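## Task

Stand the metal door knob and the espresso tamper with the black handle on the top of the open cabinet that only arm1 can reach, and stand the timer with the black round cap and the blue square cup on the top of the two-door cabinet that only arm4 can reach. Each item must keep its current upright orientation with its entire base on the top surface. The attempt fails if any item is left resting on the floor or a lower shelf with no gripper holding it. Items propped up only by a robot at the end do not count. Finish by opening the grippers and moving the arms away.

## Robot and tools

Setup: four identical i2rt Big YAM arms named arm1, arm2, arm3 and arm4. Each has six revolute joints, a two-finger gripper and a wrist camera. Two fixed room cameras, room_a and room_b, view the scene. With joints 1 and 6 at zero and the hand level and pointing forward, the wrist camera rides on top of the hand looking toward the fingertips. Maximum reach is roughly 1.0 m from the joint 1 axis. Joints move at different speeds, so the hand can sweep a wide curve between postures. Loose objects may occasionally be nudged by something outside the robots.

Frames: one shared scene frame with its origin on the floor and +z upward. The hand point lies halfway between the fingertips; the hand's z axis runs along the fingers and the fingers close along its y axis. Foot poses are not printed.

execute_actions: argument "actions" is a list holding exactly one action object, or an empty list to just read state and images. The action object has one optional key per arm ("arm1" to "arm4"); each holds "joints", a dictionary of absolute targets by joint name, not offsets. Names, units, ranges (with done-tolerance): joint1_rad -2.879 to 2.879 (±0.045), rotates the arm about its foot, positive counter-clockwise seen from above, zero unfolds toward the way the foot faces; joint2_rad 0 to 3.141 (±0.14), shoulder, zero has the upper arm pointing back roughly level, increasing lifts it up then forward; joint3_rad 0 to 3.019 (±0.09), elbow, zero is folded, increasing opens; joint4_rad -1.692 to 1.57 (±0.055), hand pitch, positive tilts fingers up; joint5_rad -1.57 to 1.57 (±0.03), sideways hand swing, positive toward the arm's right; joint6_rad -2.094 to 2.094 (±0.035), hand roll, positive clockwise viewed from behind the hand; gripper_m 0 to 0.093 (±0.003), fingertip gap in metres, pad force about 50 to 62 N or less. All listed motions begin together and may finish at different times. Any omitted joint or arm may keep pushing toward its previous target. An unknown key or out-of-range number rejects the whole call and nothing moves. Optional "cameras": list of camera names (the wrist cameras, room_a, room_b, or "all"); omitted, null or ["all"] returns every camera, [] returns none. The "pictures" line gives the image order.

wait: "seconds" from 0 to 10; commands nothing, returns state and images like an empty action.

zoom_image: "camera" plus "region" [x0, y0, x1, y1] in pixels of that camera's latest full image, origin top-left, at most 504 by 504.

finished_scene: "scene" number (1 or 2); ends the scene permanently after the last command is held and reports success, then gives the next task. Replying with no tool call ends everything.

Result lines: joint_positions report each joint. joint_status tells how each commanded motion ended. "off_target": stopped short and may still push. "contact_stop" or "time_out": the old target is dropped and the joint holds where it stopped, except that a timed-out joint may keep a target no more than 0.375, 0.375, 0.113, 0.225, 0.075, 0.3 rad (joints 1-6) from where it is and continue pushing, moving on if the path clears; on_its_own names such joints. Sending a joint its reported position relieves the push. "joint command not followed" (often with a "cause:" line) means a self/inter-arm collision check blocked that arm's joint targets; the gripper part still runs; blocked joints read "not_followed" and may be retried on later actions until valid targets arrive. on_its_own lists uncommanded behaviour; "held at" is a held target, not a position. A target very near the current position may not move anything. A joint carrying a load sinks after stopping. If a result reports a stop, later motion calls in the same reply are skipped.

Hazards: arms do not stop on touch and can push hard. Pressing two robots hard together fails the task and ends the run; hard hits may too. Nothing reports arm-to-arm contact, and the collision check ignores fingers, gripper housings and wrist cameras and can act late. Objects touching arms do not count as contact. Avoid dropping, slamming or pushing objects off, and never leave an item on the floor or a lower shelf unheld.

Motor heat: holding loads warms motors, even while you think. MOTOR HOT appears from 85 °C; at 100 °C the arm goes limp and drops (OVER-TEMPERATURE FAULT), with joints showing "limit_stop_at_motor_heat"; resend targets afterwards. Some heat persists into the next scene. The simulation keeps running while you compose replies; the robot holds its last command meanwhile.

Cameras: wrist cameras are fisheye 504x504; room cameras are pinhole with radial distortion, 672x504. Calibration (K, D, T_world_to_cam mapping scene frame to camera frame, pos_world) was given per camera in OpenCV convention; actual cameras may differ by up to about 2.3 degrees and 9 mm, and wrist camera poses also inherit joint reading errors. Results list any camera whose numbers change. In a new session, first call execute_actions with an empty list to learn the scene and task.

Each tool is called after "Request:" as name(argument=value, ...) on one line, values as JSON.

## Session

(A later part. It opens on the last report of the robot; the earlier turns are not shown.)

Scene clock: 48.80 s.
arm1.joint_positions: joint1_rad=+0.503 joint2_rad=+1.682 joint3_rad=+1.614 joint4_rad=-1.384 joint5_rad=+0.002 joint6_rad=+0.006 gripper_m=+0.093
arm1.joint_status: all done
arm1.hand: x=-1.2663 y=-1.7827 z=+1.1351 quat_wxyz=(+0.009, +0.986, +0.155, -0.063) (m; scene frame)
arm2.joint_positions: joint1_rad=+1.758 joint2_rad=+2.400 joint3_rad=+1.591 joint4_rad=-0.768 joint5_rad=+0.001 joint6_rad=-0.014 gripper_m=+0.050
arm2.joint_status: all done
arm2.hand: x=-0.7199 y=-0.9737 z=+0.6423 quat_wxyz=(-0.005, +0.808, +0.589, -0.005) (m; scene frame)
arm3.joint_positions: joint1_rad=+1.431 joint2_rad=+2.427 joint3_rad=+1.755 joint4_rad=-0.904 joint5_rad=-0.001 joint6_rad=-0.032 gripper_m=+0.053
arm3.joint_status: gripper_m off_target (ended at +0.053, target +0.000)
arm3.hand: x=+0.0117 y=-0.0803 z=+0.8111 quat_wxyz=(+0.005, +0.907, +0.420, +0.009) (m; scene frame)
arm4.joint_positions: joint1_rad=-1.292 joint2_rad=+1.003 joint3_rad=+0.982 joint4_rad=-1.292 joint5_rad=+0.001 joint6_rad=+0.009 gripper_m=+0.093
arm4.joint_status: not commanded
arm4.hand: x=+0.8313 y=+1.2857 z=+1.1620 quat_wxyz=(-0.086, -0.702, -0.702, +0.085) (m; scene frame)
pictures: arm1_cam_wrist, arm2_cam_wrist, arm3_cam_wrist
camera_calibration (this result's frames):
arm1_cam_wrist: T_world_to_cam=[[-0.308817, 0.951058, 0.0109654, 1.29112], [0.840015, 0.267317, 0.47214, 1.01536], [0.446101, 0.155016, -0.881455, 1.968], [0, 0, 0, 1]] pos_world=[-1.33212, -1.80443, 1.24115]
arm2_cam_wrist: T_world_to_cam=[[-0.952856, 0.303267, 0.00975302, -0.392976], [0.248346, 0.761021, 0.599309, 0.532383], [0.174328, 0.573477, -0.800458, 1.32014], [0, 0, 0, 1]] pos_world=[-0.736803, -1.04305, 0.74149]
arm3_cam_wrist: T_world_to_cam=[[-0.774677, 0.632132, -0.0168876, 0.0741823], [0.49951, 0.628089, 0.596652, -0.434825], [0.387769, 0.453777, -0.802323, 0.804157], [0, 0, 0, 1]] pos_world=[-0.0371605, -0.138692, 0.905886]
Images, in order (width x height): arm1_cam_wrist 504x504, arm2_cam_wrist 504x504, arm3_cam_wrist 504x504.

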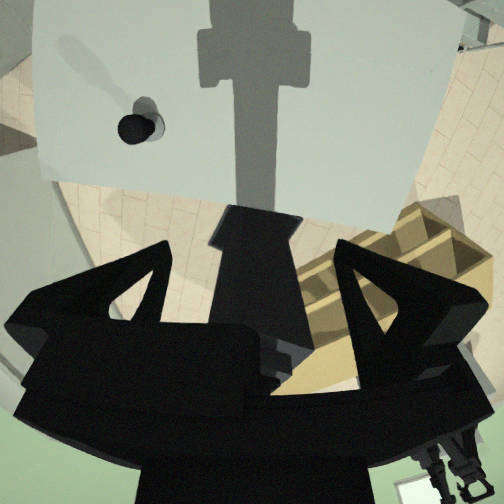

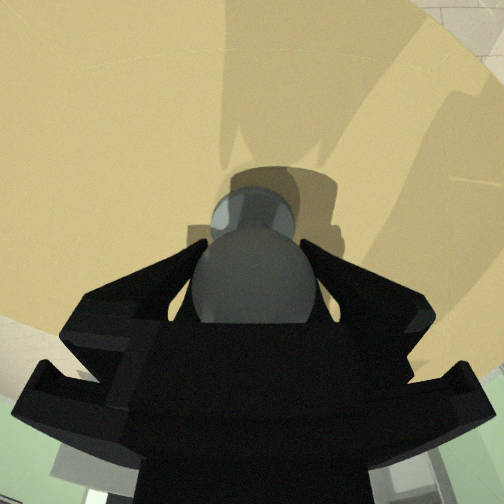

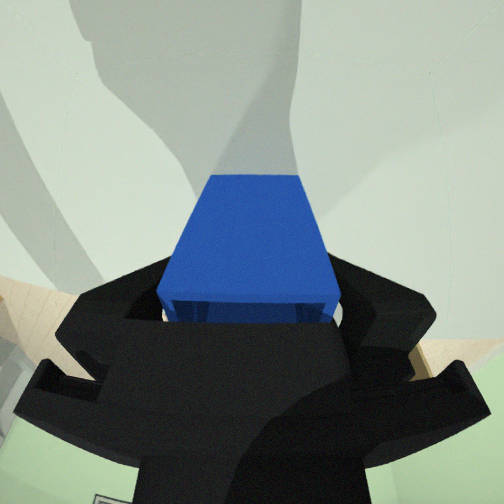

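Request:
execute_actions(actions=[{"arm1":{"joints":{"joint1_rad":-0.2}},"arm2":{"joints":{"joint2_rad":2.39,"gripper_m":0.093}},"arm3":{"joints":{"joint2_rad":2.25,"joint4_rad":-1.08}}}], cameras=[])

Request:
execute_actions(actions=[{"arm1":{"joints":{"joint1_rad":-0.8}},"arm2":{"joints":{"joint2_rad":1.2,"joint4_rad":-1.6}},"arm3":{"joints":{"joint1_rad":-1.37,"joint2_rad":2.35,"joint3_rad":1.96,"joint4_rad":-1.15,"joint6_rad":-0.21}}}], cameras=[])

Request:
execute_actions(actions=[{"arm1":{"joints":{"joint1_rad":-1.44,"joint2_rad":2.33,"joint3_rad":1.76,"joint4_rad":-0.945}},"arm2":{"joints":{"joint2_rad":0.8,"joint3_rad":1.2}},"arm3":{"joints":{"joint2_rad":2.705,"joint4_rad":-0.76}}}], cameras=["arm3_cam_wrist","arm1_cam_wrist"])

Scene clock: 50.73 s.
arm1.joint_positions: joint1_rad=-0.206 joint2_rad=+1.687 joint3_rad=+1.614 joint4_rad=-1.384 joint5_rad=+0.001 joint6_rad=+0.006 gripper_m=+0.093
arm1.joint_status: all done
arm1.hand: x=-1.2524 y=-1.4072 z=+1.1316 quat_wxyz=(-0.010, +0.979, -0.197, -0.059) (m; scene frame)
arm2.joint_positions: joint1_rad=+1.758 joint2_rad=+2.400 joint3_rad=+1.591 joint4_rad=-0.768 joint5_rad=+0.001 joint6_rad=-0.014 gripper_m=+0.093
arm2.joint_status: all done
arm2.hand: x=-0.7199 y=-0.9737 z=+0.6423 quat_wxyz=(-0.005, +0.808, +0.589, -0.005) (m; scene frame)
arm3.joint_positions: joint1_rad=+1.431 joint2_rad=+2.246 joint3_rad=+1.755 joint4_rad=-1.072 joint5_rad=-0.001 joint6_rad=-0.032 gripper_m=+0.053
arm3.joint_status: all done
arm3.hand: x=+0.0098 y=-0.0800 z=+0.9253 quat_wxyz=(+0.007, +0.907, +0.420, +0.003) (m; scene frame)
arm4.joint_positions: joint1_rad=-1.292 joint2_rad=+1.003 joint3_rad=+0.982 joint4_rad=-1.292 joint5_rad=+0.001 joint6_rad=+0.009 gripper_m=+0.093
arm4.joint_status: not commanded
arm4.hand: x=+0.8313 y=+1.2857 z=+1.1620 quat_wxyz=(-0.086, -0.702, -0.702, +0.085) (m; scene frame)
pictures: none
No camera images: the call's "cameras" was empty. Leave "cameras" out to get every camera's image.

Scene clock: 53.47 s.
arm1.joint_positions: joint1_rad=-0.803 joint2_rad=+1.687 joint3_rad=+1.614 joint4_rad=-1.384 joint5_rad=+0.001 joint6_rad=+0.006 gripper_m=+0.093
arm1.joint_status: all done
arm1.hand: x=-1.0488 y=-1.1612 z=+1.1296 quat_wxyz=(-0.025, +0.877, -0.477, -0.053) (m; scene frame)
arm2.joint_positions: joint1_rad=+1.758 joint2_rad=+1.190 joint3_rad=+1.594 joint4_rad=-1.595 joint5_rad=+0.001 joint6_rad=-0.014 gripper_m=+0.093
arm2.joint_status: all done
arm2.hand: x=-0.6398 y=-0.7605 z=+1.2554 quat_wxyz=(+0.106, +0.792, +0.579, -0.161) (m; scene frame)
arm3.joint_positions: joint1_rad=-1.365 joint2_rad=+2.364 joint3_rad=+1.943 joint4_rad=-1.142 joint5_rad=+0.002 joint6_rad=-0.202 gripper_m=+0.054
arm3.joint_status: all done
arm3.hand: x=+0.7103 y=+1.0394 z=+0.9202 quat_wxyz=(-0.009, +0.637, -0.770, +0.005) (m; scene frame)
arm4.joint_positions: joint1_rad=-1.292 joint2_rad=+1.003 joint3_rad=+0.982 joint4_rad=-1.292 joint5_rad=+0.001 joint6_rad=+0.009 gripper_m=+0.093
arm4.joint_status: not commanded
arm4.hand: x=+0.8313 y=+1.2857 z=+1.1620 quat_wxyz=(-0.086, -0.702, -0.702, +0.085) (m; scene frame)
pictures: none
No camera images: the call's "cameras" was empty. Leave "cameras" out to get every camera's image.

Scene clock: 55.37 s.
arm1.joint_positions: joint1_rad=-1.433 joint2_rad=+2.312 joint3_rad=+1.749 joint4_rad=-0.962 joint5_rad=+0.001 joint6_rad=+0.006 gripper_m=+0.093
arm1.joint_status: all done
arm1.hand: x=-0.7212 y=-0.9541 z=+0.8145 quat_wxyz=(-0.014, +0.688, -0.726, -0.017) (m; scene frame)
arm2.joint_positions: joint1_rad=+1.758 joint2_rad=+0.797 joint3_rad=+1.204 joint4_rad=-1.598 joint5_rad=+0.001 joint6_rad=-0.014 gripper_m=+0.093
arm2.joint_status: all done
arm2.hand: x=-0.5962 y=-0.6288 z=+1.1971 quat_wxyz=(+0.106, +0.792, +0.579, -0.161) (m; scene frame)
arm3.joint_positions: joint1_rad=-1.365 joint2_rad=+2.725 joint3_rad=+1.933 joint4_rad=-0.769 joint5_rad=+0.002 joint6_rad=-0.203 gripper_m=+0.053
arm3.joint_status: all done
arm3.hand: x=+0.7053 y=+1.0168 z=+0.6785 quat_wxyz=(-0.010, +0.638, -0.770, +0.005) (m; scene frame)
arm4.joint_positions: joint1_rad=-1.292 joint2_rad=+1.003 joint3_rad=+0.982 joint4_rad=-1.292 joint5_rad=+0.001 joint6_rad=+0.009 gripper_m=+0.093
arm4.joint_status: not commanded
arm4.hand: x=+0.8313 y=+1.2857 z=+1.1620 quat_wxyz=(-0.086, -0.702, -0.702, +0.085) (m; scene frame)
pictures: arm1_cam_wrist, arm3_cam_wrist
camera_calibration (this result's frames):
arm1_cam_wrist: T_world_to_cam=[[0.99873, -0.0502528, 0.0036475, 0.66855], [-0.0441478, -0.837913, 0.544016, -1.26334], [-0.024282, -0.543486, -0.839067, 0.273571], [0, 0, 0, 1]] pos_world=[-0.716832, -0.876294, 0.914385]
arm3_cam_wrist: T_world_to_cam=[[0.98559, -0.168002, 0.0196773, -0.536998], [-0.148112, -0.800961, 0.580107, 0.529873], [-0.0816983, -0.574662, -0.814303, 1.31588], [0, 0, 0, 1]] pos_world=[0.715246, 1.09038, 0.774709]
Images, in order (width x height): arm1_cam_wrist 504x504, arm3_cam_wrist 504x504.

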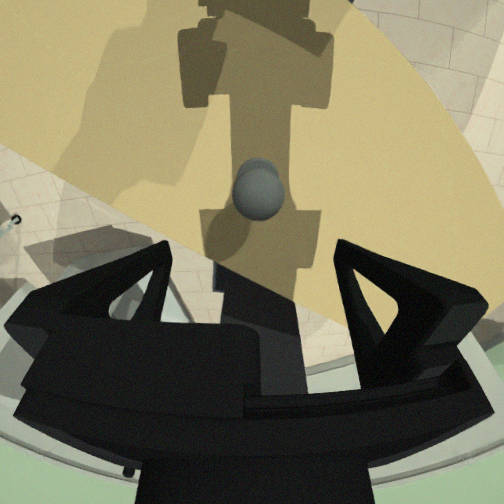

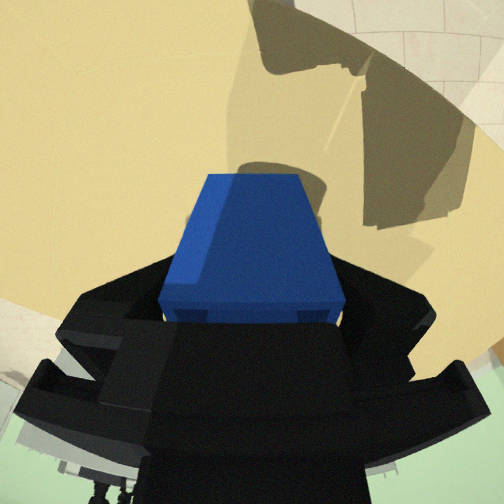

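Request:
execute_actions(actions=[{"arm1":{"joints":{"joint1_rad":-1.448,"joint2_rad":2.585,"joint3_rad":1.84,"joint4_rad":-0.80}},"arm3":{"joints":{"joint2_rad":2.76,"joint4_rad":-0.735}}}], cameras=["arm3_cam_wrist","arm1_cam_wrist"])

Scene clock: 56.93 s.
arm1.joint_positions: joint1_rad=-1.440 joint2_rad=+2.576 joint3_rad=+1.825 joint4_rad=-0.815 joint5_rad=+0.001 joint6_rad=+0.006 gripper_m=+0.093
arm1.joint_status: all done
arm1.hand: x=-0.7179 y=-0.9581 z=+0.6694 quat_wxyz=(+0.001, +0.685, -0.728, -0.003) (m; scene frame)
arm2.joint_positions: joint1_rad=+1.758 joint2_rad=+0.797 joint3_rad=+1.204 joint4_rad=-1.598 joint5_rad=+0.001 joint6_rad=-0.014 gripper_m=+0.093
arm2.joint_status: not commanded
arm2.hand: x=-0.5962 y=-0.6288 z=+1.1971 quat_wxyz=(+0.106, +0.792, +0.579, -0.161) (m; scene frame)
arm3.joint_positions: joint1_rad=-1.365 joint2_rad=+2.756 joint3_rad=+1.933 joint4_rad=-0.743 joint5_rad=+0.001 joint6_rad=-0.203 gripper_m=+0.053
arm3.joint_status: all done
arm3.hand: x=+0.7028 y=+1.0102 z=+0.6585 quat_wxyz=(-0.008, +0.638, -0.770, +0.006) (m; scene frame)
arm4.joint_positions: joint1_rad=-1.292 joint2_rad=+1.003 joint3_rad=+0.982 joint4_rad=-1.292 joint5_rad=+0.001 joint6_rad=+0.009 gripper_m=+0.093
arm4.joint_status: not commanded
arm4.hand: x=+0.8313 y=+1.2857 z=+1.1620 quat_wxyz=(-0.086, -0.702, -0.702, +0.085) (m; scene frame)
pictures: arm1_cam_wrist, arm3_cam_wrist
camera_calibration (this result's frames):
arm1_cam_wrist: T_world_to_cam=[[0.998385, -0.0566824, 0.00375194, 0.659055], [-0.0484261, -0.814713, 0.577839, -1.19112], [-0.0296966, -0.577088, -0.816142, 0.0982985], [0, 0, 0, 1]] pos_world=[-0.712753, -0.876333, 0.766026]
arm3_cam_wrist: T_world_to_cam=[[0.985627, -0.167992, 0.0178418, -0.534073], [-0.14666, -0.798451, 0.583923, 0.52973], [-0.0838488, -0.578147, -0.811613, 1.29894], [0, 0, 0, 1]] pos_world=[0.713001, 1.08422, 0.754442]
Images, in order (width x height): arm1_cam_wrist 504x504, arm3_cam_wrist 504x504.

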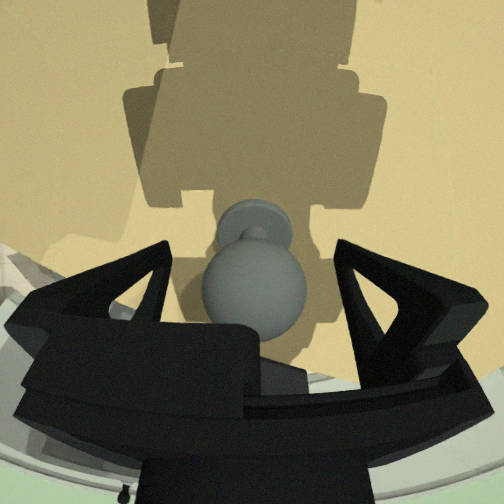

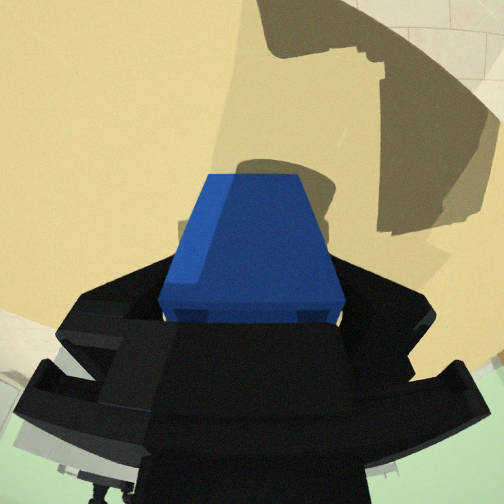

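Request:
execute_actions(actions=[])

Request:
execute_actions(actions=[{"arm1":{"joints":{"gripper_m":0}},"arm3":{"joints":{"gripper_m":0.093,"joint2_rad":2.75}}}], cameras=["arm1_cam_wrist","arm3_cam_wrist"])

Scene clock: 57.40 s.
arm1.joint_positions: joint1_rad=-1.440 joint2_rad=+2.576 joint3_rad=+1.825 joint4_rad=-0.815 joint5_rad=+0.001 joint6_rad=+0.006 gripper_m=+0.093
arm1.joint_status: all done
arm1.hand: x=-0.7179 y=-0.9581 z=+0.6694 quat_wxyz=(+0.001, +0.685, -0.728, -0.003) (m; scene frame)
arm2.joint_positions: joint1_rad=+1.758 joint2_rad=+0.797 joint3_rad=+1.204 joint4_rad=-1.598 joint5_rad=+0.001 joint6_rad=-0.014 gripper_m=+0.093
arm2.joint_status: not commanded
arm2.hand: x=-0.5962 y=-0.6288 z=+1.1971 quat_wxyz=(+0.106, +0.792, +0.579, -0.161) (m; scene frame)
arm3.joint_positions: joint1_rad=-1.365 joint2_rad=+2.756 joint3_rad=+1.933 joint4_rad=-0.743 joint5_rad=+0.001 joint6_rad=-0.203 gripper_m=+0.053
arm3.joint_status: all done
arm3.hand: x=+0.7028 y=+1.0102 z=+0.6585 quat_wxyz=(-0.008, +0.638, -0.770, +0.006) (m; scene frame)
arm4.joint_positions: joint1_rad=-1.292 joint2_rad=+1.003 joint3_rad=+0.982 joint4_rad=-1.292 joint5_rad=+0.001 joint6_rad=+0.009 gripper_m=+0.093
arm4.joint_status: not commanded
arm4.hand: x=+0.8313 y=+1.2857 z=+1.1620 quat_wxyz=(-0.086, -0.702, -0.702, +0.085) (m; scene frame)
pictures: arm1_cam_wrist, arm2_cam_wrist, arm3_cam_wrist, arm4_cam_wrist, room_a, room_b
camera_calibration (this result's frames):
arm1_cam_wrist: T_world_to_cam=[[0.998385, -0.0566824, 0.00375194, 0.659055], [-0.0484261, -0.814713, 0.577839, -1.19112], [-0.0296966, -0.577088, -0.816142, 0.0982985], [0, 0, 0, 1]] pos_world=[-0.712753, -0.876333, 0.766026]
arm2_cam_wrist: T_world_to_cam=[[-0.95272, 0.303404, 0.0164526, -0.392905], [0.297484, 0.920366, 0.253832, 0.449706], [0.0618711, 0.246725, -0.967108, 1.47191], [0, 0, 0, 1]] pos_world=[-0.599178, -0.657842, 1.31581]
arm3_cam_wrist: T_world_to_cam=[[0.985627, -0.167992, 0.0178418, -0.534073], [-0.14666, -0.798451, 0.583923, 0.52973], [-0.0838488, -0.578147, -0.811613, 1.29894], [0, 0, 0, 1]] pos_world=[0.713001, 1.08422, 0.754442]
arm4_cam_wrist: T_world_to_cam=[[-0.999691, 0.0135739, -0.0208066, 0.839807], [0.00483734, 0.927858, 0.372903, -1.62529], [0.0243673, 0.372688, -0.927637, 0.702093], [0, 0, 0, 1]] pos_world=[0.830302, 1.23497, 1.27484]
Images, in order (width x height): arm1_cam_wrist 504x504, arm2_cam_wrist 504x504, arm3_cam_wrist 504x504, arm4_cam_wrist 504x504, room_a 672x504, room_b 672x504.

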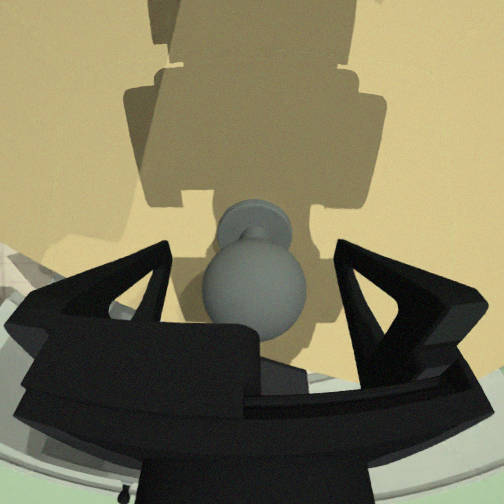

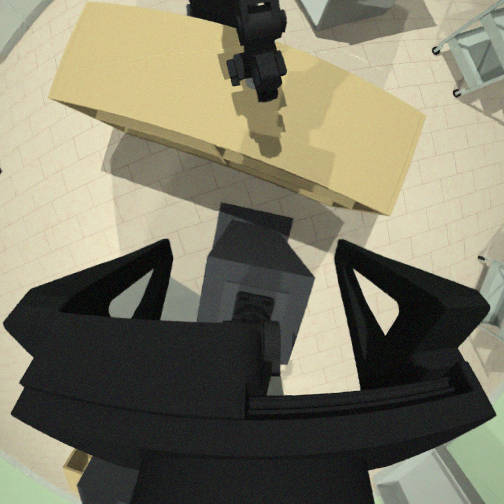

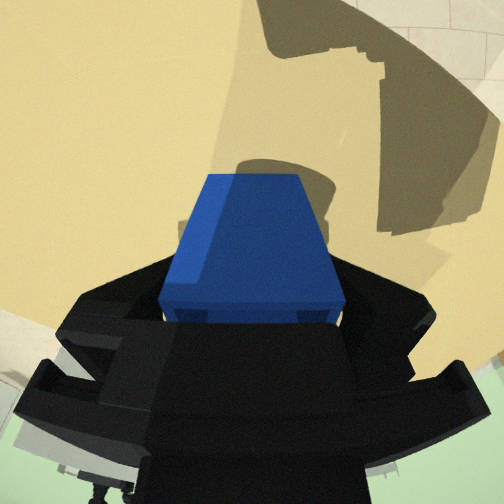

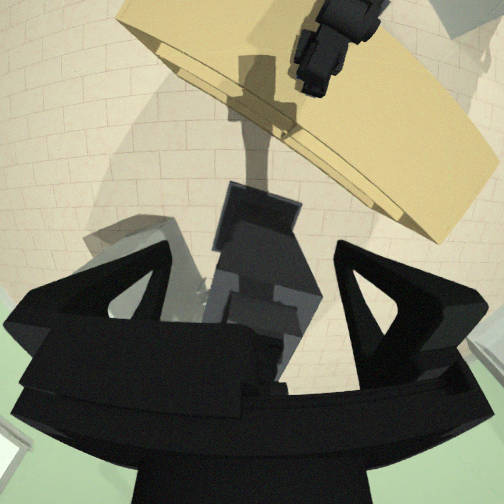

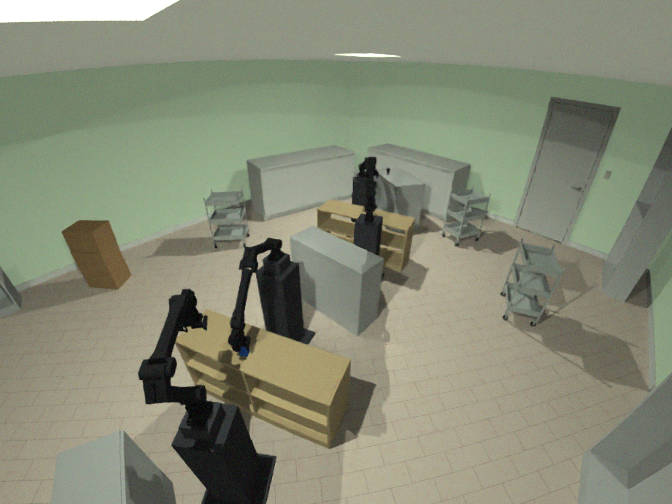

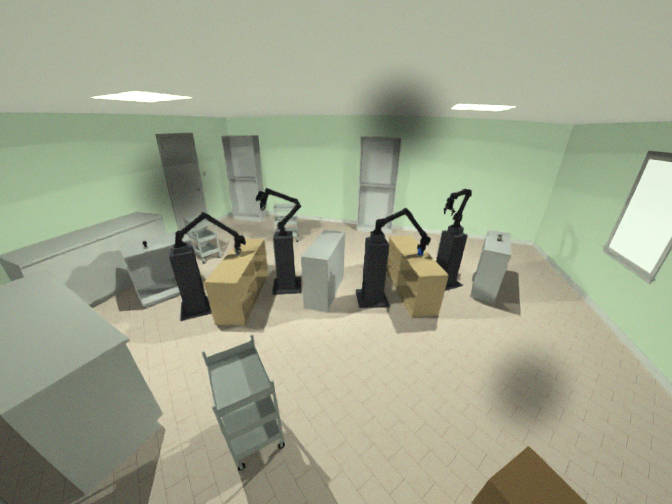

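Scene clock: 58.10 s.
arm1.joint_positions: joint1_rad=-1.440 joint2_rad=+2.576 joint3_rad=+1.825 joint4_rad=-0.815 joint5_rad=+0.002 joint6_rad=+0.006 gripper_m=+0.052
arm1.joint_status: gripper_m off_target (ended at +0.052, target +0.000)
arm1.hand: x=-0.7178 y=-0.9581 z=+0.6694 quat_wxyz=(+0.001, +0.685, -0.728, -0.003) (m; scene frame)
arm2.joint_positions: joint1_rad=+1.758 joint2_rad=+0.797 joint3_rad=+1.204 joint4_rad=-1.598 joint5_rad=+0.001 joint6_rad=-0.014 gripper_m=+0.093
arm2.joint_status: not commanded
arm2.hand: x=-0.5962 y=-0.6288 z=+1.1971 quat_wxyz=(+0.106, +0.792, +0.579, -0.161) (m; scene frame)
arm3.joint_positions: joint1_rad=-1.365 joint2_rad=+2.756 joint3_rad=+1.933 joint4_rad=-0.743 joint5_rad=+0.001 joint6_rad=-0.203 gripper_m=+0.093
arm3.joint_status: all done
arm3.hand: x=+0.7028 y=+1.0102 z=+0.6585 quat_wxyz=(-0.008, +0.638, -0.770, +0.006) (m; scene frame)
arm4.joint_positions: joint1_rad=-1.292 joint2_rad=+1.003 joint3_rad=+0.982 joint4_rad=-1.292 joint5_rad=+0.001 joint6_rad=+0.009 gripper_m=+0.093
arm4.joint_status: not commanded
arm4.hand: x=+0.8313 y=+1.2857 z=+1.1620 quat_wxyz=(-0.086, -0.702, -0.702, +0.085) (m; scene frame)
pictures: arm1_cam_wrist, arm3_cam_wrist
camera_calibration (this result's frames):
arm1_cam_wrist: T_world_to_cam=[[0.998405, -0.0563024, 0.00413437, 0.659112], [-0.0483368, -0.81472, 0.577836, -1.19106], [-0.0291652, -0.577114, -0.816142, 0.0986542], [0, 0, 0, 1]] pos_world=[-0.712755, -0.876333, 0.766026]
arm3_cam_wrist: T_world_to_cam=[[0.985627, -0.167992, 0.0178418, -0.534073], [-0.14666, -0.798451, 0.583923, 0.52973], [-0.0838488, -0.578147, -0.811613, 1.29894], [0, 0, 0, 1]] pos_world=[0.713001, 1.08422, 0.754442]
Images, in order (width x height): arm1_cam_wrist 504x504, arm3_cam_wrist 504x504.

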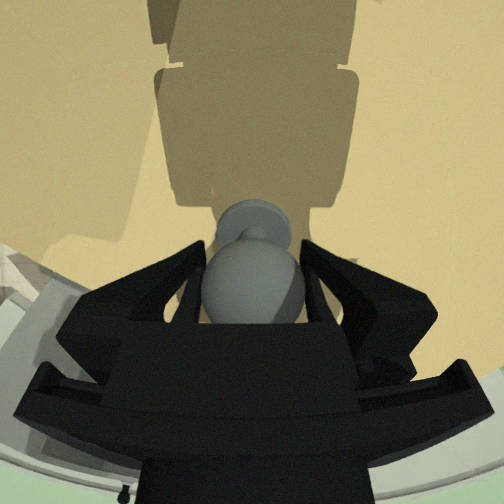

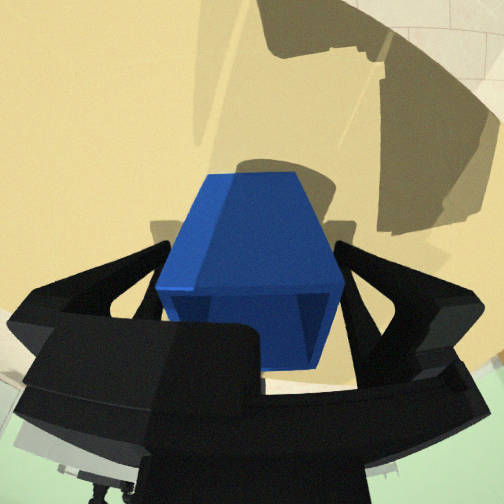

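Request:
execute_actions(actions=[{"arm1":{"joints":{"joint2_rad":2.4,"joint4_rad":-0.97}},"arm3":{"joints":{"joint2_rad":2.5,"joint3_rad":1.88,"joint4_rad":-0.95}},"arm4":{"joints":{"joint1_rad":-1.51}}}], cameras=["arm3_cam_wrist"])

Request:
execute_actions(actions=[{"arm1":{"joints":{"joint1_rad":-0.7,"joint2_rad":2.0,"joint4_rad":-1.37}},"arm3":{"joints":{"joint1_rad":-0.5,"joint2_rad":1.9,"joint3_rad":1.4}}}], cameras=[])

Request:
execute_actions(actions=[{"arm1":{"joints":{"joint1_rad":0.45}},"arm3":{"joints":{"joint1_rad":0.2,"joint2_rad":1.0,"joint3_rad":1.0}},"arm4":{"joints":{"joint2_rad":2.315,"joint3_rad":1.68,"joint4_rad":-0.88}}}], cameras=["arm1_cam_wrist","arm4_cam_wrist"])

Scene clock: 59.73 s.
arm1.joint_positions: joint1_rad=-1.440 joint2_rad=+2.391 joint3_rad=+1.825 joint4_rad=-0.953 joint5_rad=+0.002 joint6_rad=+0.006 gripper_m=+0.052
arm1.joint_status: all done
arm1.hand: x=-0.7158 y=-0.9361 z=+0.7885 quat_wxyz=(-0.016, +0.685, -0.728, -0.019) (m; scene frame)
arm2.joint_positions: joint1_rad=+1.758 joint2_rad=+0.797 joint3_rad=+1.204 joint4_rad=-1.598 joint5_rad=+0.001 joint6_rad=-0.014 gripper_m=+0.093
arm2.joint_status: not commanded
arm2.hand: x=-0.5962 y=-0.6288 z=+1.1971 quat_wxyz=(+0.106, +0.792, +0.579, -0.161) (m; scene frame)
arm3.joint_positions: joint1_rad=-1.365 joint2_rad=+2.494 joint3_rad=+1.871 joint4_rad=-0.942 joint5_rad=+0.001 joint6_rad=-0.203 gripper_m=+0.093
arm3.joint_status: all done
arm3.hand: x=+0.7068 y=+1.0264 z=+0.8107 quat_wxyz=(-0.008, +0.638, -0.770, +0.006) (m; scene frame)
arm4.joint_positions: joint1_rad=-1.504 joint2_rad=+1.003 joint3_rad=+0.982 joint4_rad=-1.292 joint5_rad=+0.001 joint6_rad=+0.009 gripper_m=+0.093
arm4.joint_status: all done
arm4.hand: x=+0.7637 y=+1.2924 z=+1.1620 quat_wxyz=(-0.076, -0.772, -0.624, +0.094) (m; scene frame)
pictures: arm3_cam_wrist
camera_calibration (this result's frames):
arm3_cam_wrist: T_world_to_cam=[[0.985627, -0.167992, 0.0178418, -0.538025], [-0.14666, -0.798451, 0.583923, 0.45442], [-0.0838488, -0.578147, -0.811613, 1.43213], [0, 0, 0, 1]] pos_world=[0.71702, 1.10043, 0.906588]
Images, in order (width x height): arm3_cam_wrist 504x504.

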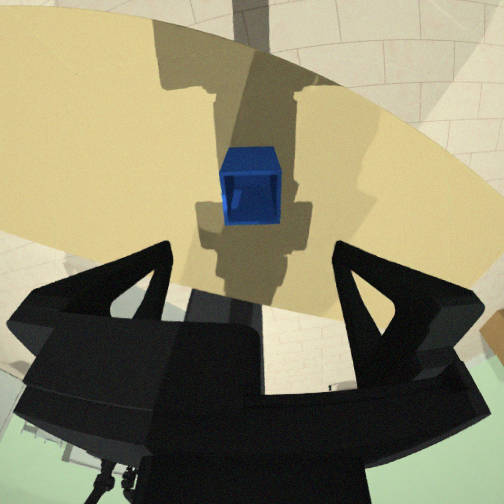

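Scene clock: 61.57 s.
arm1.joint_positions: joint1_rad=-0.707 joint2_rad=+2.007 joint3_rad=+1.832 joint4_rad=-1.352 joint5_rad=-0.001 joint6_rad=+0.005 gripper_m=+0.052
arm1.joint_status: all done
arm1.hand: x=-1.1472 y=-1.1236 z=+1.0362 quat_wxyz=(-0.007, +0.901, -0.434, -0.022) (m; scene frame)
arm2.joint_positions: joint1_rad=+1.758 joint2_rad=+0.797 joint3_rad=+1.204 joint4_rad=-1.598 joint5_rad=+0.001 joint6_rad=-0.014 gripper_m=+0.093
arm2.joint_status: not commanded
arm2.hand: x=-0.5962 y=-0.6288 z=+1.1971 quat_wxyz=(+0.106, +0.792, +0.579, -0.161) (m; scene frame)
arm3.joint_positions: joint1_rad=-0.494 joint2_rad=+1.895 joint3_rad=+1.393 joint4_rad=-0.944 joint5_rad=-0.002 joint6_rad=-0.205 gripper_m=+0.093
arm3.joint_status: all done
arm3.hand: x=+0.1814 y=+0.9098 z=+1.0066 quat_wxyz=(-0.038, +0.902, -0.427, -0.042) (m; scene frame)
arm4.joint_positions: joint1_rad=-1.504 joint2_rad=+1.003 joint3_rad=+0.982 joint4_rad=-1.292 joint5_rad=+0.001 joint6_rad=+0.009 gripper_m=+0.093
arm4.joint_status: not commanded
arm4.hand: x=+0.7637 y=+1.2924 z=+1.1620 quat_wxyz=(-0.076, -0.772, -0.624, +0.094) (m; scene frame)
pictures: none
No camera images: the call's "cameras" was empty. Leave "cameras" out to get every camera's image.

Scene clock: 63.53 s.
arm1.joint_positions: joint1_rad=+0.451 joint2_rad=+2.007 joint3_rad=+1.832 joint4_rad=-1.352 joint5_rad=-0.002 joint6_rad=+0.005 gripper_m=+0.052
arm1.joint_status: all done
arm1.hand: x=-1.3602 y=-1.7802 z=+1.0391 quat_wxyz=(+0.005, +0.991, +0.130, -0.025) (m; scene frame)
arm2.joint_positions: joint1_rad=+1.758 joint2_rad=+0.797 joint3_rad=+1.204 joint4_rad=-1.598 joint5_rad=+0.001 joint6_rad=-0.014 gripper_m=+0.093
arm2.joint_status: not commanded
arm2.hand: x=-0.5962 y=-0.6288 z=+1.1971 quat_wxyz=(+0.106, +0.792, +0.579, -0.161) (m; scene frame)
arm3.joint_positions: joint1_rad=+0.196 joint2_rad=+0.992 joint3_rad=+0.994 joint4_rad=-0.945 joint5_rad=-0.002 joint6_rad=-0.205 gripper_m=+0.093
arm3.joint_status: all done
arm3.hand: x=+0.0751 y=+0.5583 z=+1.2527 quat_wxyz=(-0.090, +0.949, -0.092, -0.288) (m; scene frame)
arm4.joint_positions: joint1_rad=-1.504 joint2_rad=+2.329 joint3_rad=+1.645 joint4_rad=-0.881 joint5_rad=+0.001 joint6_rad=+0.009 gripper_m=+0.093
arm4.joint_status: all done
arm4.hand: x=+0.7020 y=+0.9951 z=+0.7887 quat_wxyz=(+0.004, -0.778, -0.629, -0.003) (m; scene frame)
pictures: arm1_cam_wrist, arm4_cam_wrist
camera_calibration (this result's frames):
arm1_cam_wrist: T_world_to_cam=[[-0.261215, 0.965258, 0.00665847, 1.35525], [0.814809, 0.216792, 0.537669, 0.946596], [0.517546, 0.145873, -0.84313, 1.96597], [0, 0, 0, 1]] pos_world=[-1.43476, -1.80016, 1.13959]
arm4_cam_wrist: T_world_to_cam=[[-0.973572, 0.2281, -0.0113231, 0.467521], [0.177332, 0.786269, 0.591891, -1.36874], [0.143913, 0.57424, -0.805939, 0.086829], [0, 0, 0, 1]] pos_world=[0.685391, 0.919693, 0.885416]
Images, in order (width x height): arm1_cam_wrist 504x504, arm4_cam_wrist 504x504.

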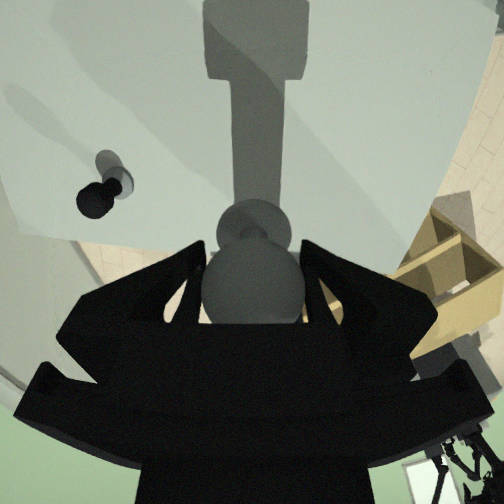

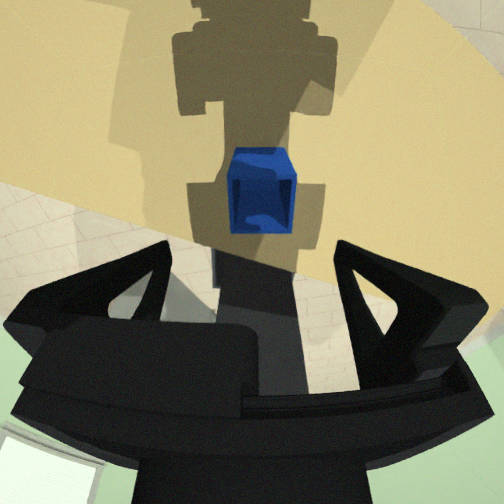

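Request:
execute_actions(actions=[{"arm1":{"joints":{"joint2_rad":2.25,"joint4_rad":-1.14}},"arm4":{"joints":{"joint1_rad":-1.525,"joint2_rad":2.44,"joint3_rad":1.71,"joint4_rad":-0.79}}}], cameras=["arm1_cam_wrist","arm4_cam_wrist"])

Scene clock: 65.10 s.
arm1.joint_positions: joint1_rad=+0.451 joint2_rad=+2.249 joint3_rad=+1.829 joint4_rad=-1.155 joint5_rad=-0.002 joint6_rad=+0.005 gripper_m=+0.052
arm1.joint_status: all done
arm1.hand: x=-1.3897 y=-1.7883 z=+0.8873 quat_wxyz=(+0.001, +0.992, +0.130, -0.001) (m; scene frame)
arm2.joint_positions: joint1_rad=+1.758 joint2_rad=+0.797 joint3_rad=+1.204 joint4_rad=-1.598 joint5_rad=+0.001 joint6_rad=-0.014 gripper_m=+0.093
arm2.joint_status: not commanded
arm2.hand: x=-0.5962 y=-0.6288 z=+1.1971 quat_wxyz=(+0.106, +0.792, +0.579, -0.161) (m; scene frame)
arm3.joint_positions: joint1_rad=+0.196 joint2_rad=+0.992 joint3_rad=+0.994 joint4_rad=-0.945 joint5_rad=-0.002 joint6_rad=-0.205 gripper_m=+0.093
arm3.joint_status: not commanded
arm3.hand: x=+0.0751 y=+0.5583 z=+1.2527 quat_wxyz=(-0.090, +0.949, -0.092, -0.288) (m; scene frame)
arm4.joint_positions: joint1_rad=-1.513 joint2_rad=+2.463 joint3_rad=+1.687 joint4_rad=-0.802 joint5_rad=+0.001 joint6_rad=+0.009 gripper_m=+0.093
arm4.joint_status: all done
arm4.hand: x=+0.6967 y=+0.9958 z=+0.7193 quat_wxyz=(+0.008, -0.780, -0.625, -0.007) (m; scene frame)
pictures: arm1_cam_wrist, arm4_cam_wrist
camera_calibration (this result's frames):
arm1_cam_wrist: T_world_to_cam=[[-0.261547, 0.965167, 0.00672208, 1.35568], [0.788513, 0.20965, 0.578182, 0.968777], [0.556633, 0.156522, -0.81588, 1.90359], [0, 0, 0, 1]] pos_world=[-1.46892, -1.80951, 0.983858]
arm4_cam_wrist: T_world_to_cam=[[-0.971591, 0.236415, -0.0108667, 0.451352], [0.182487, 0.777619, 0.60167, -1.32928], [0.150694, 0.582595, -0.798671, 0.0129364], [0, 0, 0, 1]] pos_world=[0.679155, 0.919427, 0.815022]
Images, in order (width x height): arm1_cam_wrist 504x504, arm4_cam_wrist 504x504.

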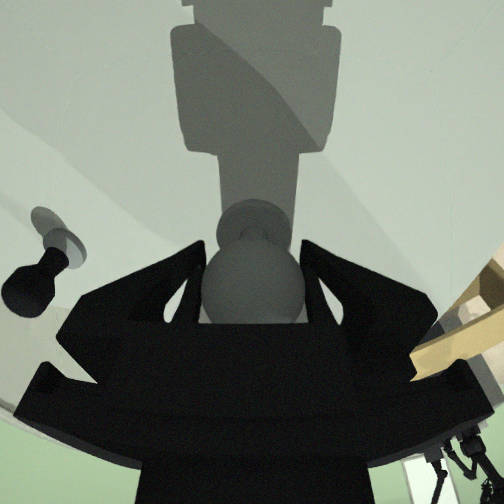

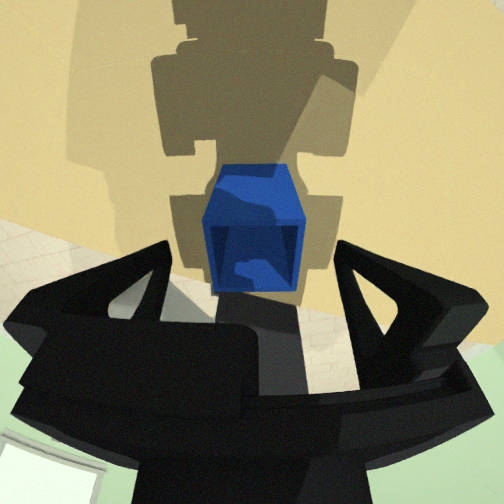

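Request:
execute_actions(actions=[{"arm1":{"joints":{"joint2_rad":2.315,"joint4_rad":-1.07}},"arm4":{"joints":{"joint2_rad":2.55,"joint3_rad":1.73,"joint4_rad":-0.69}}}], cameras=["arm1_cam_wrist","arm4_cam_wrist"])

Scene clock: 66.20 s.
arm1.joint_positions: joint1_rad=+0.451 joint2_rad=+2.314 joint3_rad=+1.829 joint4_rad=-1.086 joint5_rad=-0.002 joint6_rad=+0.005 gripper_m=+0.052
arm1.joint_status: all done
arm1.hand: x=-1.3958 y=-1.7899 z=+0.8459 quat_wxyz=(+0.002, +0.992, +0.130, -0.003) (m; scene frame)
arm2.joint_positions: joint1_rad=+1.758 joint2_rad=+0.797 joint3_rad=+1.204 joint4_rad=-1.598 joint5_rad=+0.001 joint6_rad=-0.014 gripper_m=+0.093
arm2.joint_status: not commanded
arm2.hand: x=-0.5962 y=-0.6288 z=+1.1971 quat_wxyz=(+0.106, +0.792, +0.579, -0.161) (m; scene frame)
arm3.joint_positions: joint1_rad=+0.196 joint2_rad=+0.992 joint3_rad=+0.994 joint4_rad=-0.945 joint5_rad=-0.002 joint6_rad=-0.205 gripper_m=+0.093
arm3.joint_status: not commanded
arm3.hand: x=+0.0751 y=+0.5583 z=+1.2527 quat_wxyz=(-0.090, +0.949, -0.092, -0.288) (m; scene frame)
arm4.joint_positions: joint1_rad=-1.513 joint2_rad=+2.570 joint3_rad=+1.706 joint4_rad=-0.703 joint5_rad=+0.001 joint6_rad=+0.009 gripper_m=+0.093
arm4.joint_status: all done
arm4.hand: x=+0.6976 y=+1.0008 z=+0.6594 quat_wxyz=(+0.004, -0.780, -0.625, -0.003) (m; scene frame)
pictures: arm1_cam_wrist, arm4_cam_wrist
camera_calibration (this result's frames):
arm1_cam_wrist: T_world_to_cam=[[-0.261516, 0.965176, 0.00671683, 1.35604], [0.791059, 0.210341, 0.574441, 1.00577], [0.553023, 0.155539, -0.818519, 1.86893], [0, 0, 0, 1]] pos_world=[-1.47456, -1.81106, 0.942884]
arm4_cam_wrist: T_world_to_cam=[[-0.971621, 0.236281, -0.0111623, 0.450801], [0.183808, 0.783862, 0.593106, -1.29877], [0.148889, 0.574222, -0.805047, -0.0241196], [0, 0, 0, 1]] pos_world=[0.680323, 0.925394, 0.755925]
Images, in order (width x height): arm1_cam_wrist 504x504, arm4_cam_wrist 504x504.

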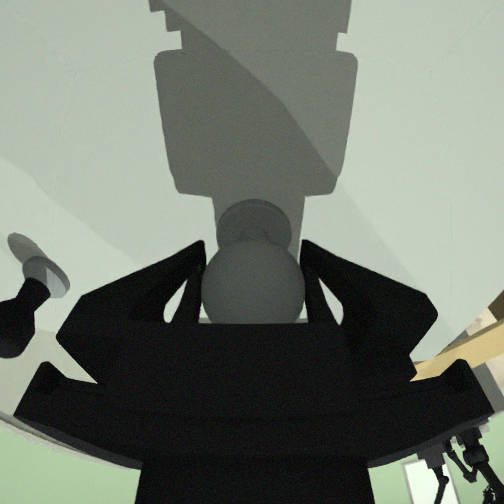

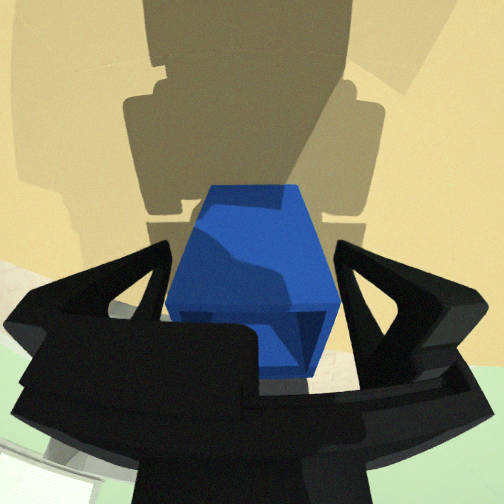

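Request:
execute_actions(actions=[{"arm1":{"joints":{"joint2_rad":2.35}},"arm4":{"joints":{"gripper_m":0}}}], cameras=["arm1_cam_wrist","arm4_cam_wrist"])

Scene clock: 66.97 s.
arm1.joint_positions: joint1_rad=+0.451 joint2_rad=+2.324 joint3_rad=+1.829 joint4_rad=-1.084 joint5_rad=-0.002 joint6_rad=+0.005 gripper_m=+0.052
arm1.joint_status: all done
arm1.hand: x=-1.3944 y=-1.7894 z=+0.8393 quat_wxyz=(+0.001, +0.992, +0.130, +0.001) (m; scene frame)
arm2.joint_positions: joint1_rad=+1.758 joint2_rad=+0.797 joint3_rad=+1.204 joint4_rad=-1.598 joint5_rad=+0.001 joint6_rad=-0.014 gripper_m=+0.093
arm2.joint_status: not commanded
arm2.hand: x=-0.5962 y=-0.6288 z=+1.1971 quat_wxyz=(+0.106, +0.792, +0.579, -0.161) (m; scene frame)
arm3.joint_positions: joint1_rad=+0.196 joint2_rad=+0.992 joint3_rad=+0.994 joint4_rad=-0.945 joint5_rad=-0.002 joint6_rad=-0.205 gripper_m=+0.093
arm3.joint_status: not commanded
arm3.hand: x=+0.0751 y=+0.5583 z=+1.2527 quat_wxyz=(-0.090, +0.949, -0.092, -0.288) (m; scene frame)
arm4.joint_positions: joint1_rad=-1.513 joint2_rad=+2.570 joint3_rad=+1.706 joint4_rad=-0.702 joint5_rad=+0.001 joint6_rad=+0.008 gripper_m=+0.053
arm4.joint_status: gripper_m off_target (ended at +0.053, target +0.000)
arm4.hand: x=+0.6977 y=+1.0007 z=+0.6594 quat_wxyz=(+0.004, -0.780, -0.626, -0.003) (m; scene frame)
pictures: arm1_cam_wrist, arm4_cam_wrist
camera_calibration (this result's frames):
arm1_cam_wrist: T_world_to_cam=[[-0.261573, 0.965155, 0.00748927, 1.35519], [0.786495, 0.208643, 0.581286, 0.993224], [0.559468, 0.157939, -0.813665, 1.87185], [0, 0, 0, 1]] pos_world=[-1.47392, -1.81083, 0.935559]
arm4_cam_wrist: T_world_to_cam=[[-0.971707, 0.235908, -0.0115579, 0.451563], [0.183335, 0.7842, 0.592806, -1.29851], [0.148911, 0.573914, -0.805263, -0.0236315], [0, 0, 0, 1]] pos_world=[0.680368, 0.925326, 0.755953]
Images, in order (width x height): arm1_cam_wrist 504x504, arm4_cam_wrist 504x504.

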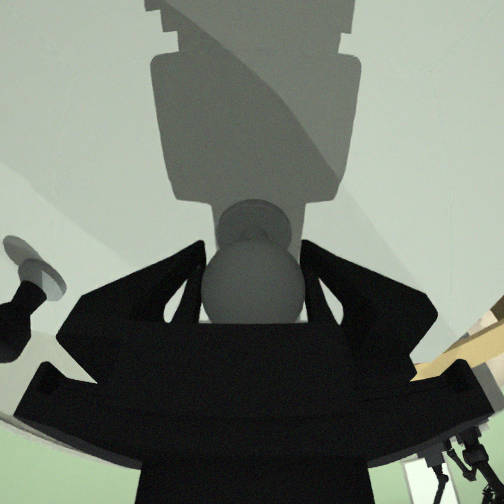

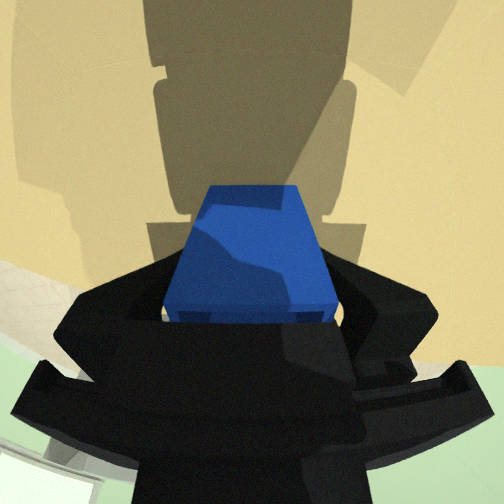

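Request:
execute_actions(actions=[{"arm1":{"joints":{"joint2_rad":2.325,"gripper_m":0.093}},"arm4":{"joints":{"joint2_rad":2.3,"joint4_rad":-0.97}}}], cameras=[])

Request:
execute_actions(actions=[{"arm1":{"joints":{"joint2_rad":2.0,"joint4_rad":-1.37}},"arm4":{"joints":{"joint1_rad":-0.9,"joint2_rad":1.95,"joint4_rad":-1.3}}}], cameras=[])

Request:
execute_actions(actions=[{"arm1":{"joints":{"joint2_rad":1.5,"joint4_rad":-1.5}},"arm4":{"joints":{"joint1_rad":0.7}}}], cameras=["arm1_cam_wrist","arm4_cam_wrist"])

Scene clock: 68.60 s.
arm1.joint_positions: joint1_rad=+0.451 joint2_rad=+2.324 joint3_rad=+1.829 joint4_rad=-1.084 joint5_rad=-0.002 joint6_rad=+0.005 gripper_m=+0.093
arm1.joint_status: all done
arm1.hand: x=-1.3945 y=-1.7894 z=+0.8395 quat_wxyz=(+0.001, +0.992, +0.130, +0.001) (m; scene frame)
arm2.joint_positions: joint1_rad=+1.758 joint2_rad=+0.797 joint3_rad=+1.204 joint4_rad=-1.598 joint5_rad=+0.001 joint6_rad=-0.014 gripper_m=+0.093
arm2.joint_status: not commanded
arm2.hand: x=-0.5962 y=-0.6288 z=+1.1971 quat_wxyz=(+0.106, +0.792, +0.579, -0.161) (m; scene frame)
arm3.joint_positions: joint1_rad=+0.196 joint2_rad=+0.992 joint3_rad=+0.994 joint4_rad=-0.945 joint5_rad=-0.002 joint6_rad=-0.205 gripper_m=+0.093
arm3.joint_status: not commanded
arm3.hand: x=+0.0751 y=+0.5583 z=+1.2527 quat_wxyz=(-0.090, +0.949, -0.092, -0.288) (m; scene frame)
arm4.joint_positions: joint1_rad=-1.513 joint2_rad=+2.316 joint3_rad=+1.715 joint4_rad=-0.959 joint5_rad=+0.001 joint6_rad=+0.008 gripper_m=+0.053
arm4.joint_status: all done
arm4.hand: x=+0.6933 y=+0.9788 z=+0.8182 quat_wxyz=(+0.002, -0.780, -0.626, -0.001) (m; scene frame)
pictures: none
No camera images: the call's "cameras" was empty. Leave "cameras" out to get every camera's image.

Scene clock: 70.17 s.
arm1.joint_positions: joint1_rad=+0.451 joint2_rad=+1.996 joint3_rad=+1.829 joint4_rad=-1.352 joint5_rad=-0.002 joint6_rad=+0.005 gripper_m=+0.093
arm1.joint_status: all done
arm1.hand: x=-1.3592 y=-1.7798 z=+1.0443 quat_wxyz=(+0.005, +0.991, +0.130, -0.029) (m; scene frame)
arm2.joint_positions: joint1_rad=+1.758 joint2_rad=+0.797 joint3_rad=+1.204 joint4_rad=-1.598 joint5_rad=+0.001 joint6_rad=-0.014 gripper_m=+0.093
arm2.joint_status: not commanded
arm2.hand: x=-0.5962 y=-0.6288 z=+1.1971 quat_wxyz=(+0.106, +0.792, +0.579, -0.161) (m; scene frame)
arm3.joint_positions: joint1_rad=+0.196 joint2_rad=+0.992 joint3_rad=+0.994 joint4_rad=-0.945 joint5_rad=-0.002 joint6_rad=-0.205 gripper_m=+0.093
arm3.joint_status: not commanded
arm3.hand: x=+0.0751 y=+0.5583 z=+1.2527 quat_wxyz=(-0.090, +0.949, -0.092, -0.288) (m; scene frame)
arm4.joint_positions: joint1_rad=-0.899 joint2_rad=+1.966 joint3_rad=+1.713 joint4_rad=-1.289 joint5_rad=-0.003 joint6_rad=+0.007 gripper_m=+0.053
arm4.joint_status: all done
arm4.hand: x=+1.0672 y=+1.0489 z=+1.0311 quat_wxyz=(-0.009, -0.554, -0.832, +0.001) (m; scene frame)
pictures: none
No camera images: the call's "cameras" was empty. Leave "cameras" out to get every camera's image.

Scene clock: 72.03 s.
arm1.joint_positions: joint1_rad=+0.451 joint2_rad=+1.501 joint3_rad=+1.829 joint4_rad=-1.482 joint5_rad=-0.002 joint6_rad=+0.005 gripper_m=+0.093
arm1.joint_status: all done
arm1.hand: x=-1.2562 y=-1.7516 z=+1.3166 quat_wxyz=(+0.029, +0.969, +0.127, -0.209) (m; scene frame)
arm2.joint_positions: joint1_rad=+1.758 joint2_rad=+0.797 joint3_rad=+1.204 joint4_rad=-1.598 joint5_rad=+0.001 joint6_rad=-0.014 gripper_m=+0.093
arm2.joint_status: not commanded
arm2.hand: x=-0.5962 y=-0.6288 z=+1.1971 quat_wxyz=(+0.106, +0.792, +0.579, -0.161) (m; scene frame)
arm3.joint_positions: joint1_rad=+0.196 joint2_rad=+0.992 joint3_rad=+0.994 joint4_rad=-0.945 joint5_rad=-0.002 joint6_rad=-0.205 gripper_m=+0.093
arm3.joint_status: not commanded
arm3.hand: x=+0.0751 y=+0.5583 z=+1.2527 quat_wxyz=(-0.090, +0.949, -0.092, -0.288) (m; scene frame)
arm4.joint_positions: joint1_rad=+0.707 joint2_rad=+1.966 joint3_rad=+1.713 joint4_rad=-1.289 joint5_rad=-0.001 joint6_rad=+0.007 gripper_m=+0.053
arm4.joint_status: all done
arm4.hand: x=+1.3789 y=+1.8647 z=+1.0429 quat_wxyz=(-0.016, +0.214, -0.977, -0.010) (m; scene frame)
pictures: arm1_cam_wrist, arm4_cam_wrist
camera_calibration (this result's frames):
arm1_cam_wrist: T_world_to_cam=[[-0.258539, 0.96598, 0.00633208, 1.35807], [0.948155, 0.252503, 0.192989, 1.39026], [0.184825, 0.0558989, -0.98118, 1.74815], [0, 0, 0, 1]] pos_world=[-1.29017, -1.76063, 1.43834]
arm4_cam_wrist: T_world_to_cam=[[0.400573, -0.915822, -0.0284883, 1.18715], [-0.755322, -0.347653, 0.555542, 1.11538], [-0.518681, -0.201017, -0.831001, 2.08028], [0, 0, 0, 1]] pos_world=[1.44593, 1.89316, 1.14289]
Images, in order (width x height): arm1_cam_wrist 504x504, arm4_cam_wrist 504x504.

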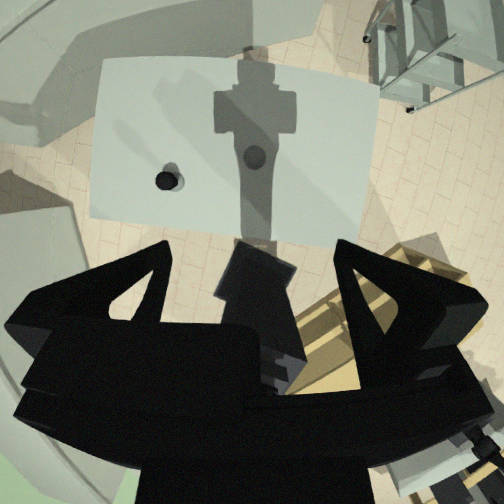

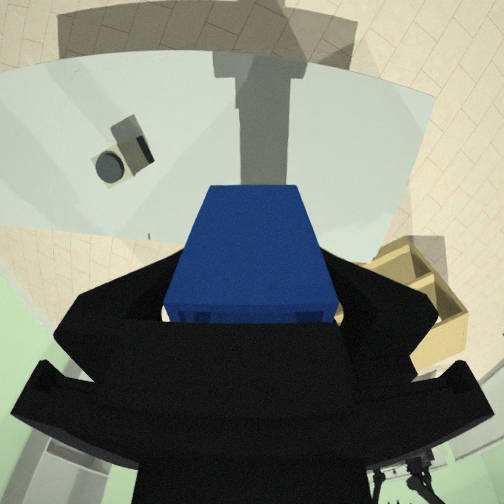

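Request:
execute_actions(actions=[{"arm4":{"joints":{"joint2_rad":2.29,"joint4_rad":-0.96}}}], cameras=["arm4_cam_wrist"])

Scene clock: 73.33 s.
arm1.joint_positions: joint1_rad=+0.451 joint2_rad=+1.501 joint3_rad=+1.829 joint4_rad=-1.482 joint5_rad=-0.002 joint6_rad=+0.005 gripper_m=+0.093
arm1.joint_status: not commanded
arm1.hand: x=-1.2562 y=-1.7516 z=+1.3166 quat_wxyz=(+0.029, +0.969, +0.127, -0.209) (m; scene frame)
arm2.joint_positions: joint1_rad=+1.758 joint2_rad=+0.797 joint3_rad=+1.204 joint4_rad=-1.598 joint5_rad=+0.001 joint6_rad=-0.014 gripper_m=+0.093
arm2.joint_status: not commanded
arm2.hand: x=-0.5962 y=-0.6288 z=+1.1971 quat_wxyz=(+0.106, +0.792, +0.579, -0.161) (m; scene frame)
arm3.joint_positions: joint1_rad=+0.196 joint2_rad=+0.992 joint3_rad=+0.994 joint4_rad=-0.945 joint5_rad=-0.002 joint6_rad=-0.205 gripper_m=+0.093
arm3.joint_status: not commanded
arm3.hand: x=+0.0751 y=+0.5583 z=+1.2527 quat_wxyz=(-0.090, +0.949, -0.092, -0.288) (m; scene frame)
arm4.joint_positions: joint1_rad=+0.707 joint2_rad=+2.313 joint3_rad=+1.705 joint4_rad=-0.973 joint5_rad=+0.000 joint6_rad=+0.007 gripper_m=+0.053
arm4.joint_status: all done
arm4.hand: x=+1.4078 y=+1.8807 z=+0.8303 quat_wxyz=(+0.003, +0.213, -0.977, -0.006) (m; scene frame)
pictures: arm4_cam_wrist
camera_calibration (this result's frames):
arm4_cam_wrist: T_world_to_cam=[[0.399696, -0.916269, -0.0263326, 1.18443], [-0.735428, -0.337692, 0.587461, 1.18769], [-0.547165, -0.21544, -0.808824, 1.97065], [0, 0, 0, 1]] pos_world=[1.47832, 1.91089, 0.927378]
Images, in order (width x height): arm4_cam_wrist 504x504.

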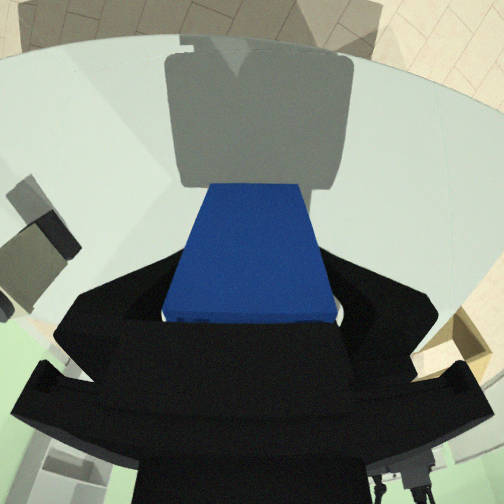

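Request:
execute_actions(actions=[{"arm4":{"joints":{"joint2_rad":2.315}}}], cameras=["arm4_cam_wrist","room_b"])

Request:
zoom_image(camera="room_b", region=[450,190,540,260])

Scene clock: 73.90 s.
arm1.joint_positions: joint1_rad=+0.451 joint2_rad=+1.501 joint3_rad=+1.829 joint4_rad=-1.482 joint5_rad=-0.002 joint6_rad=+0.005 gripper_m=+0.093
arm1.joint_status: not commanded
arm1.hand: x=-1.2562 y=-1.7516 z=+1.3166 quat_wxyz=(+0.029, +0.969, +0.127, -0.209) (m; scene frame)
arm2.joint_positions: joint1_rad=+1.758 joint2_rad=+0.797 joint3_rad=+1.204 joint4_rad=-1.598 joint5_rad=+0.001 joint6_rad=-0.014 gripper_m=+0.093
arm2.joint_status: not commanded
arm2.hand: x=-0.5962 y=-0.6288 z=+1.1971 quat_wxyz=(+0.106, +0.792, +0.579, -0.161) (m; scene frame)
arm3.joint_positions: joint1_rad=+0.196 joint2_rad=+0.992 joint3_rad=+0.994 joint4_rad=-0.945 joint5_rad=-0.002 joint6_rad=-0.205 gripper_m=+0.093
arm3.joint_status: not commanded
arm3.hand: x=+0.0751 y=+0.5583 z=+1.2527 quat_wxyz=(-0.090, +0.949, -0.092, -0.288) (m; scene frame)
arm4.joint_positions: joint1_rad=+0.707 joint2_rad=+2.315 joint3_rad=+1.705 joint4_rad=-0.973 joint5_rad=+0.000 joint6_rad=+0.007 gripper_m=+0.053
arm4.joint_status: all done
arm4.hand: x=+1.4074 y=+1.8805 z=+0.8291 quat_wxyz=(+0.004, +0.213, -0.977, -0.005) (m; scene frame)
pictures: arm4_cam_wrist, room_b
camera_calibration (this result's frames):
arm4_cam_wrist: T_world_to_cam=[[0.399672, -0.916281, -0.0262823, 1.18441], [-0.734403, -0.337234, 0.589003, 1.18445], [-0.548556, -0.216106, -0.807703, 1.97173], [0, 0, 0, 1]] pos_world=[1.47809, 1.91079, 0.926052]
Images, in order (width x height): arm4_cam_wrist 504x504, room_b 672x504.

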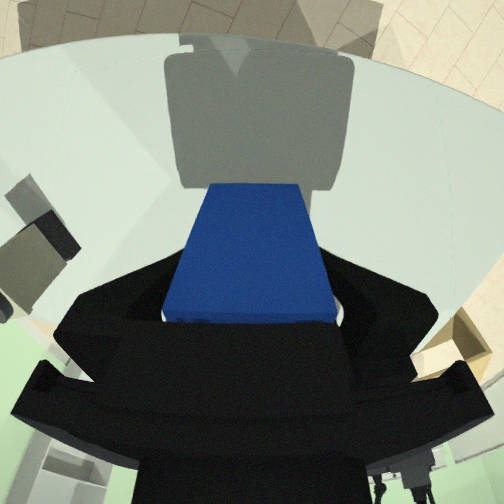

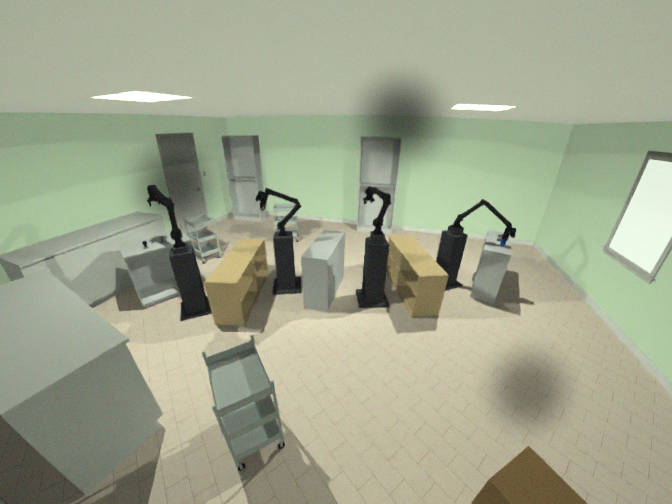

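Region (450, 190, 540, 260) of room_b's 672x504 image, scaled by 5.600, with more detail than that image has.

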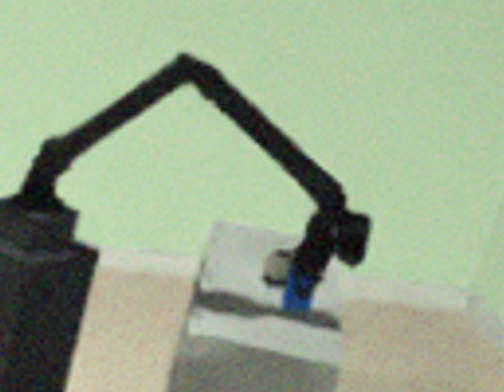

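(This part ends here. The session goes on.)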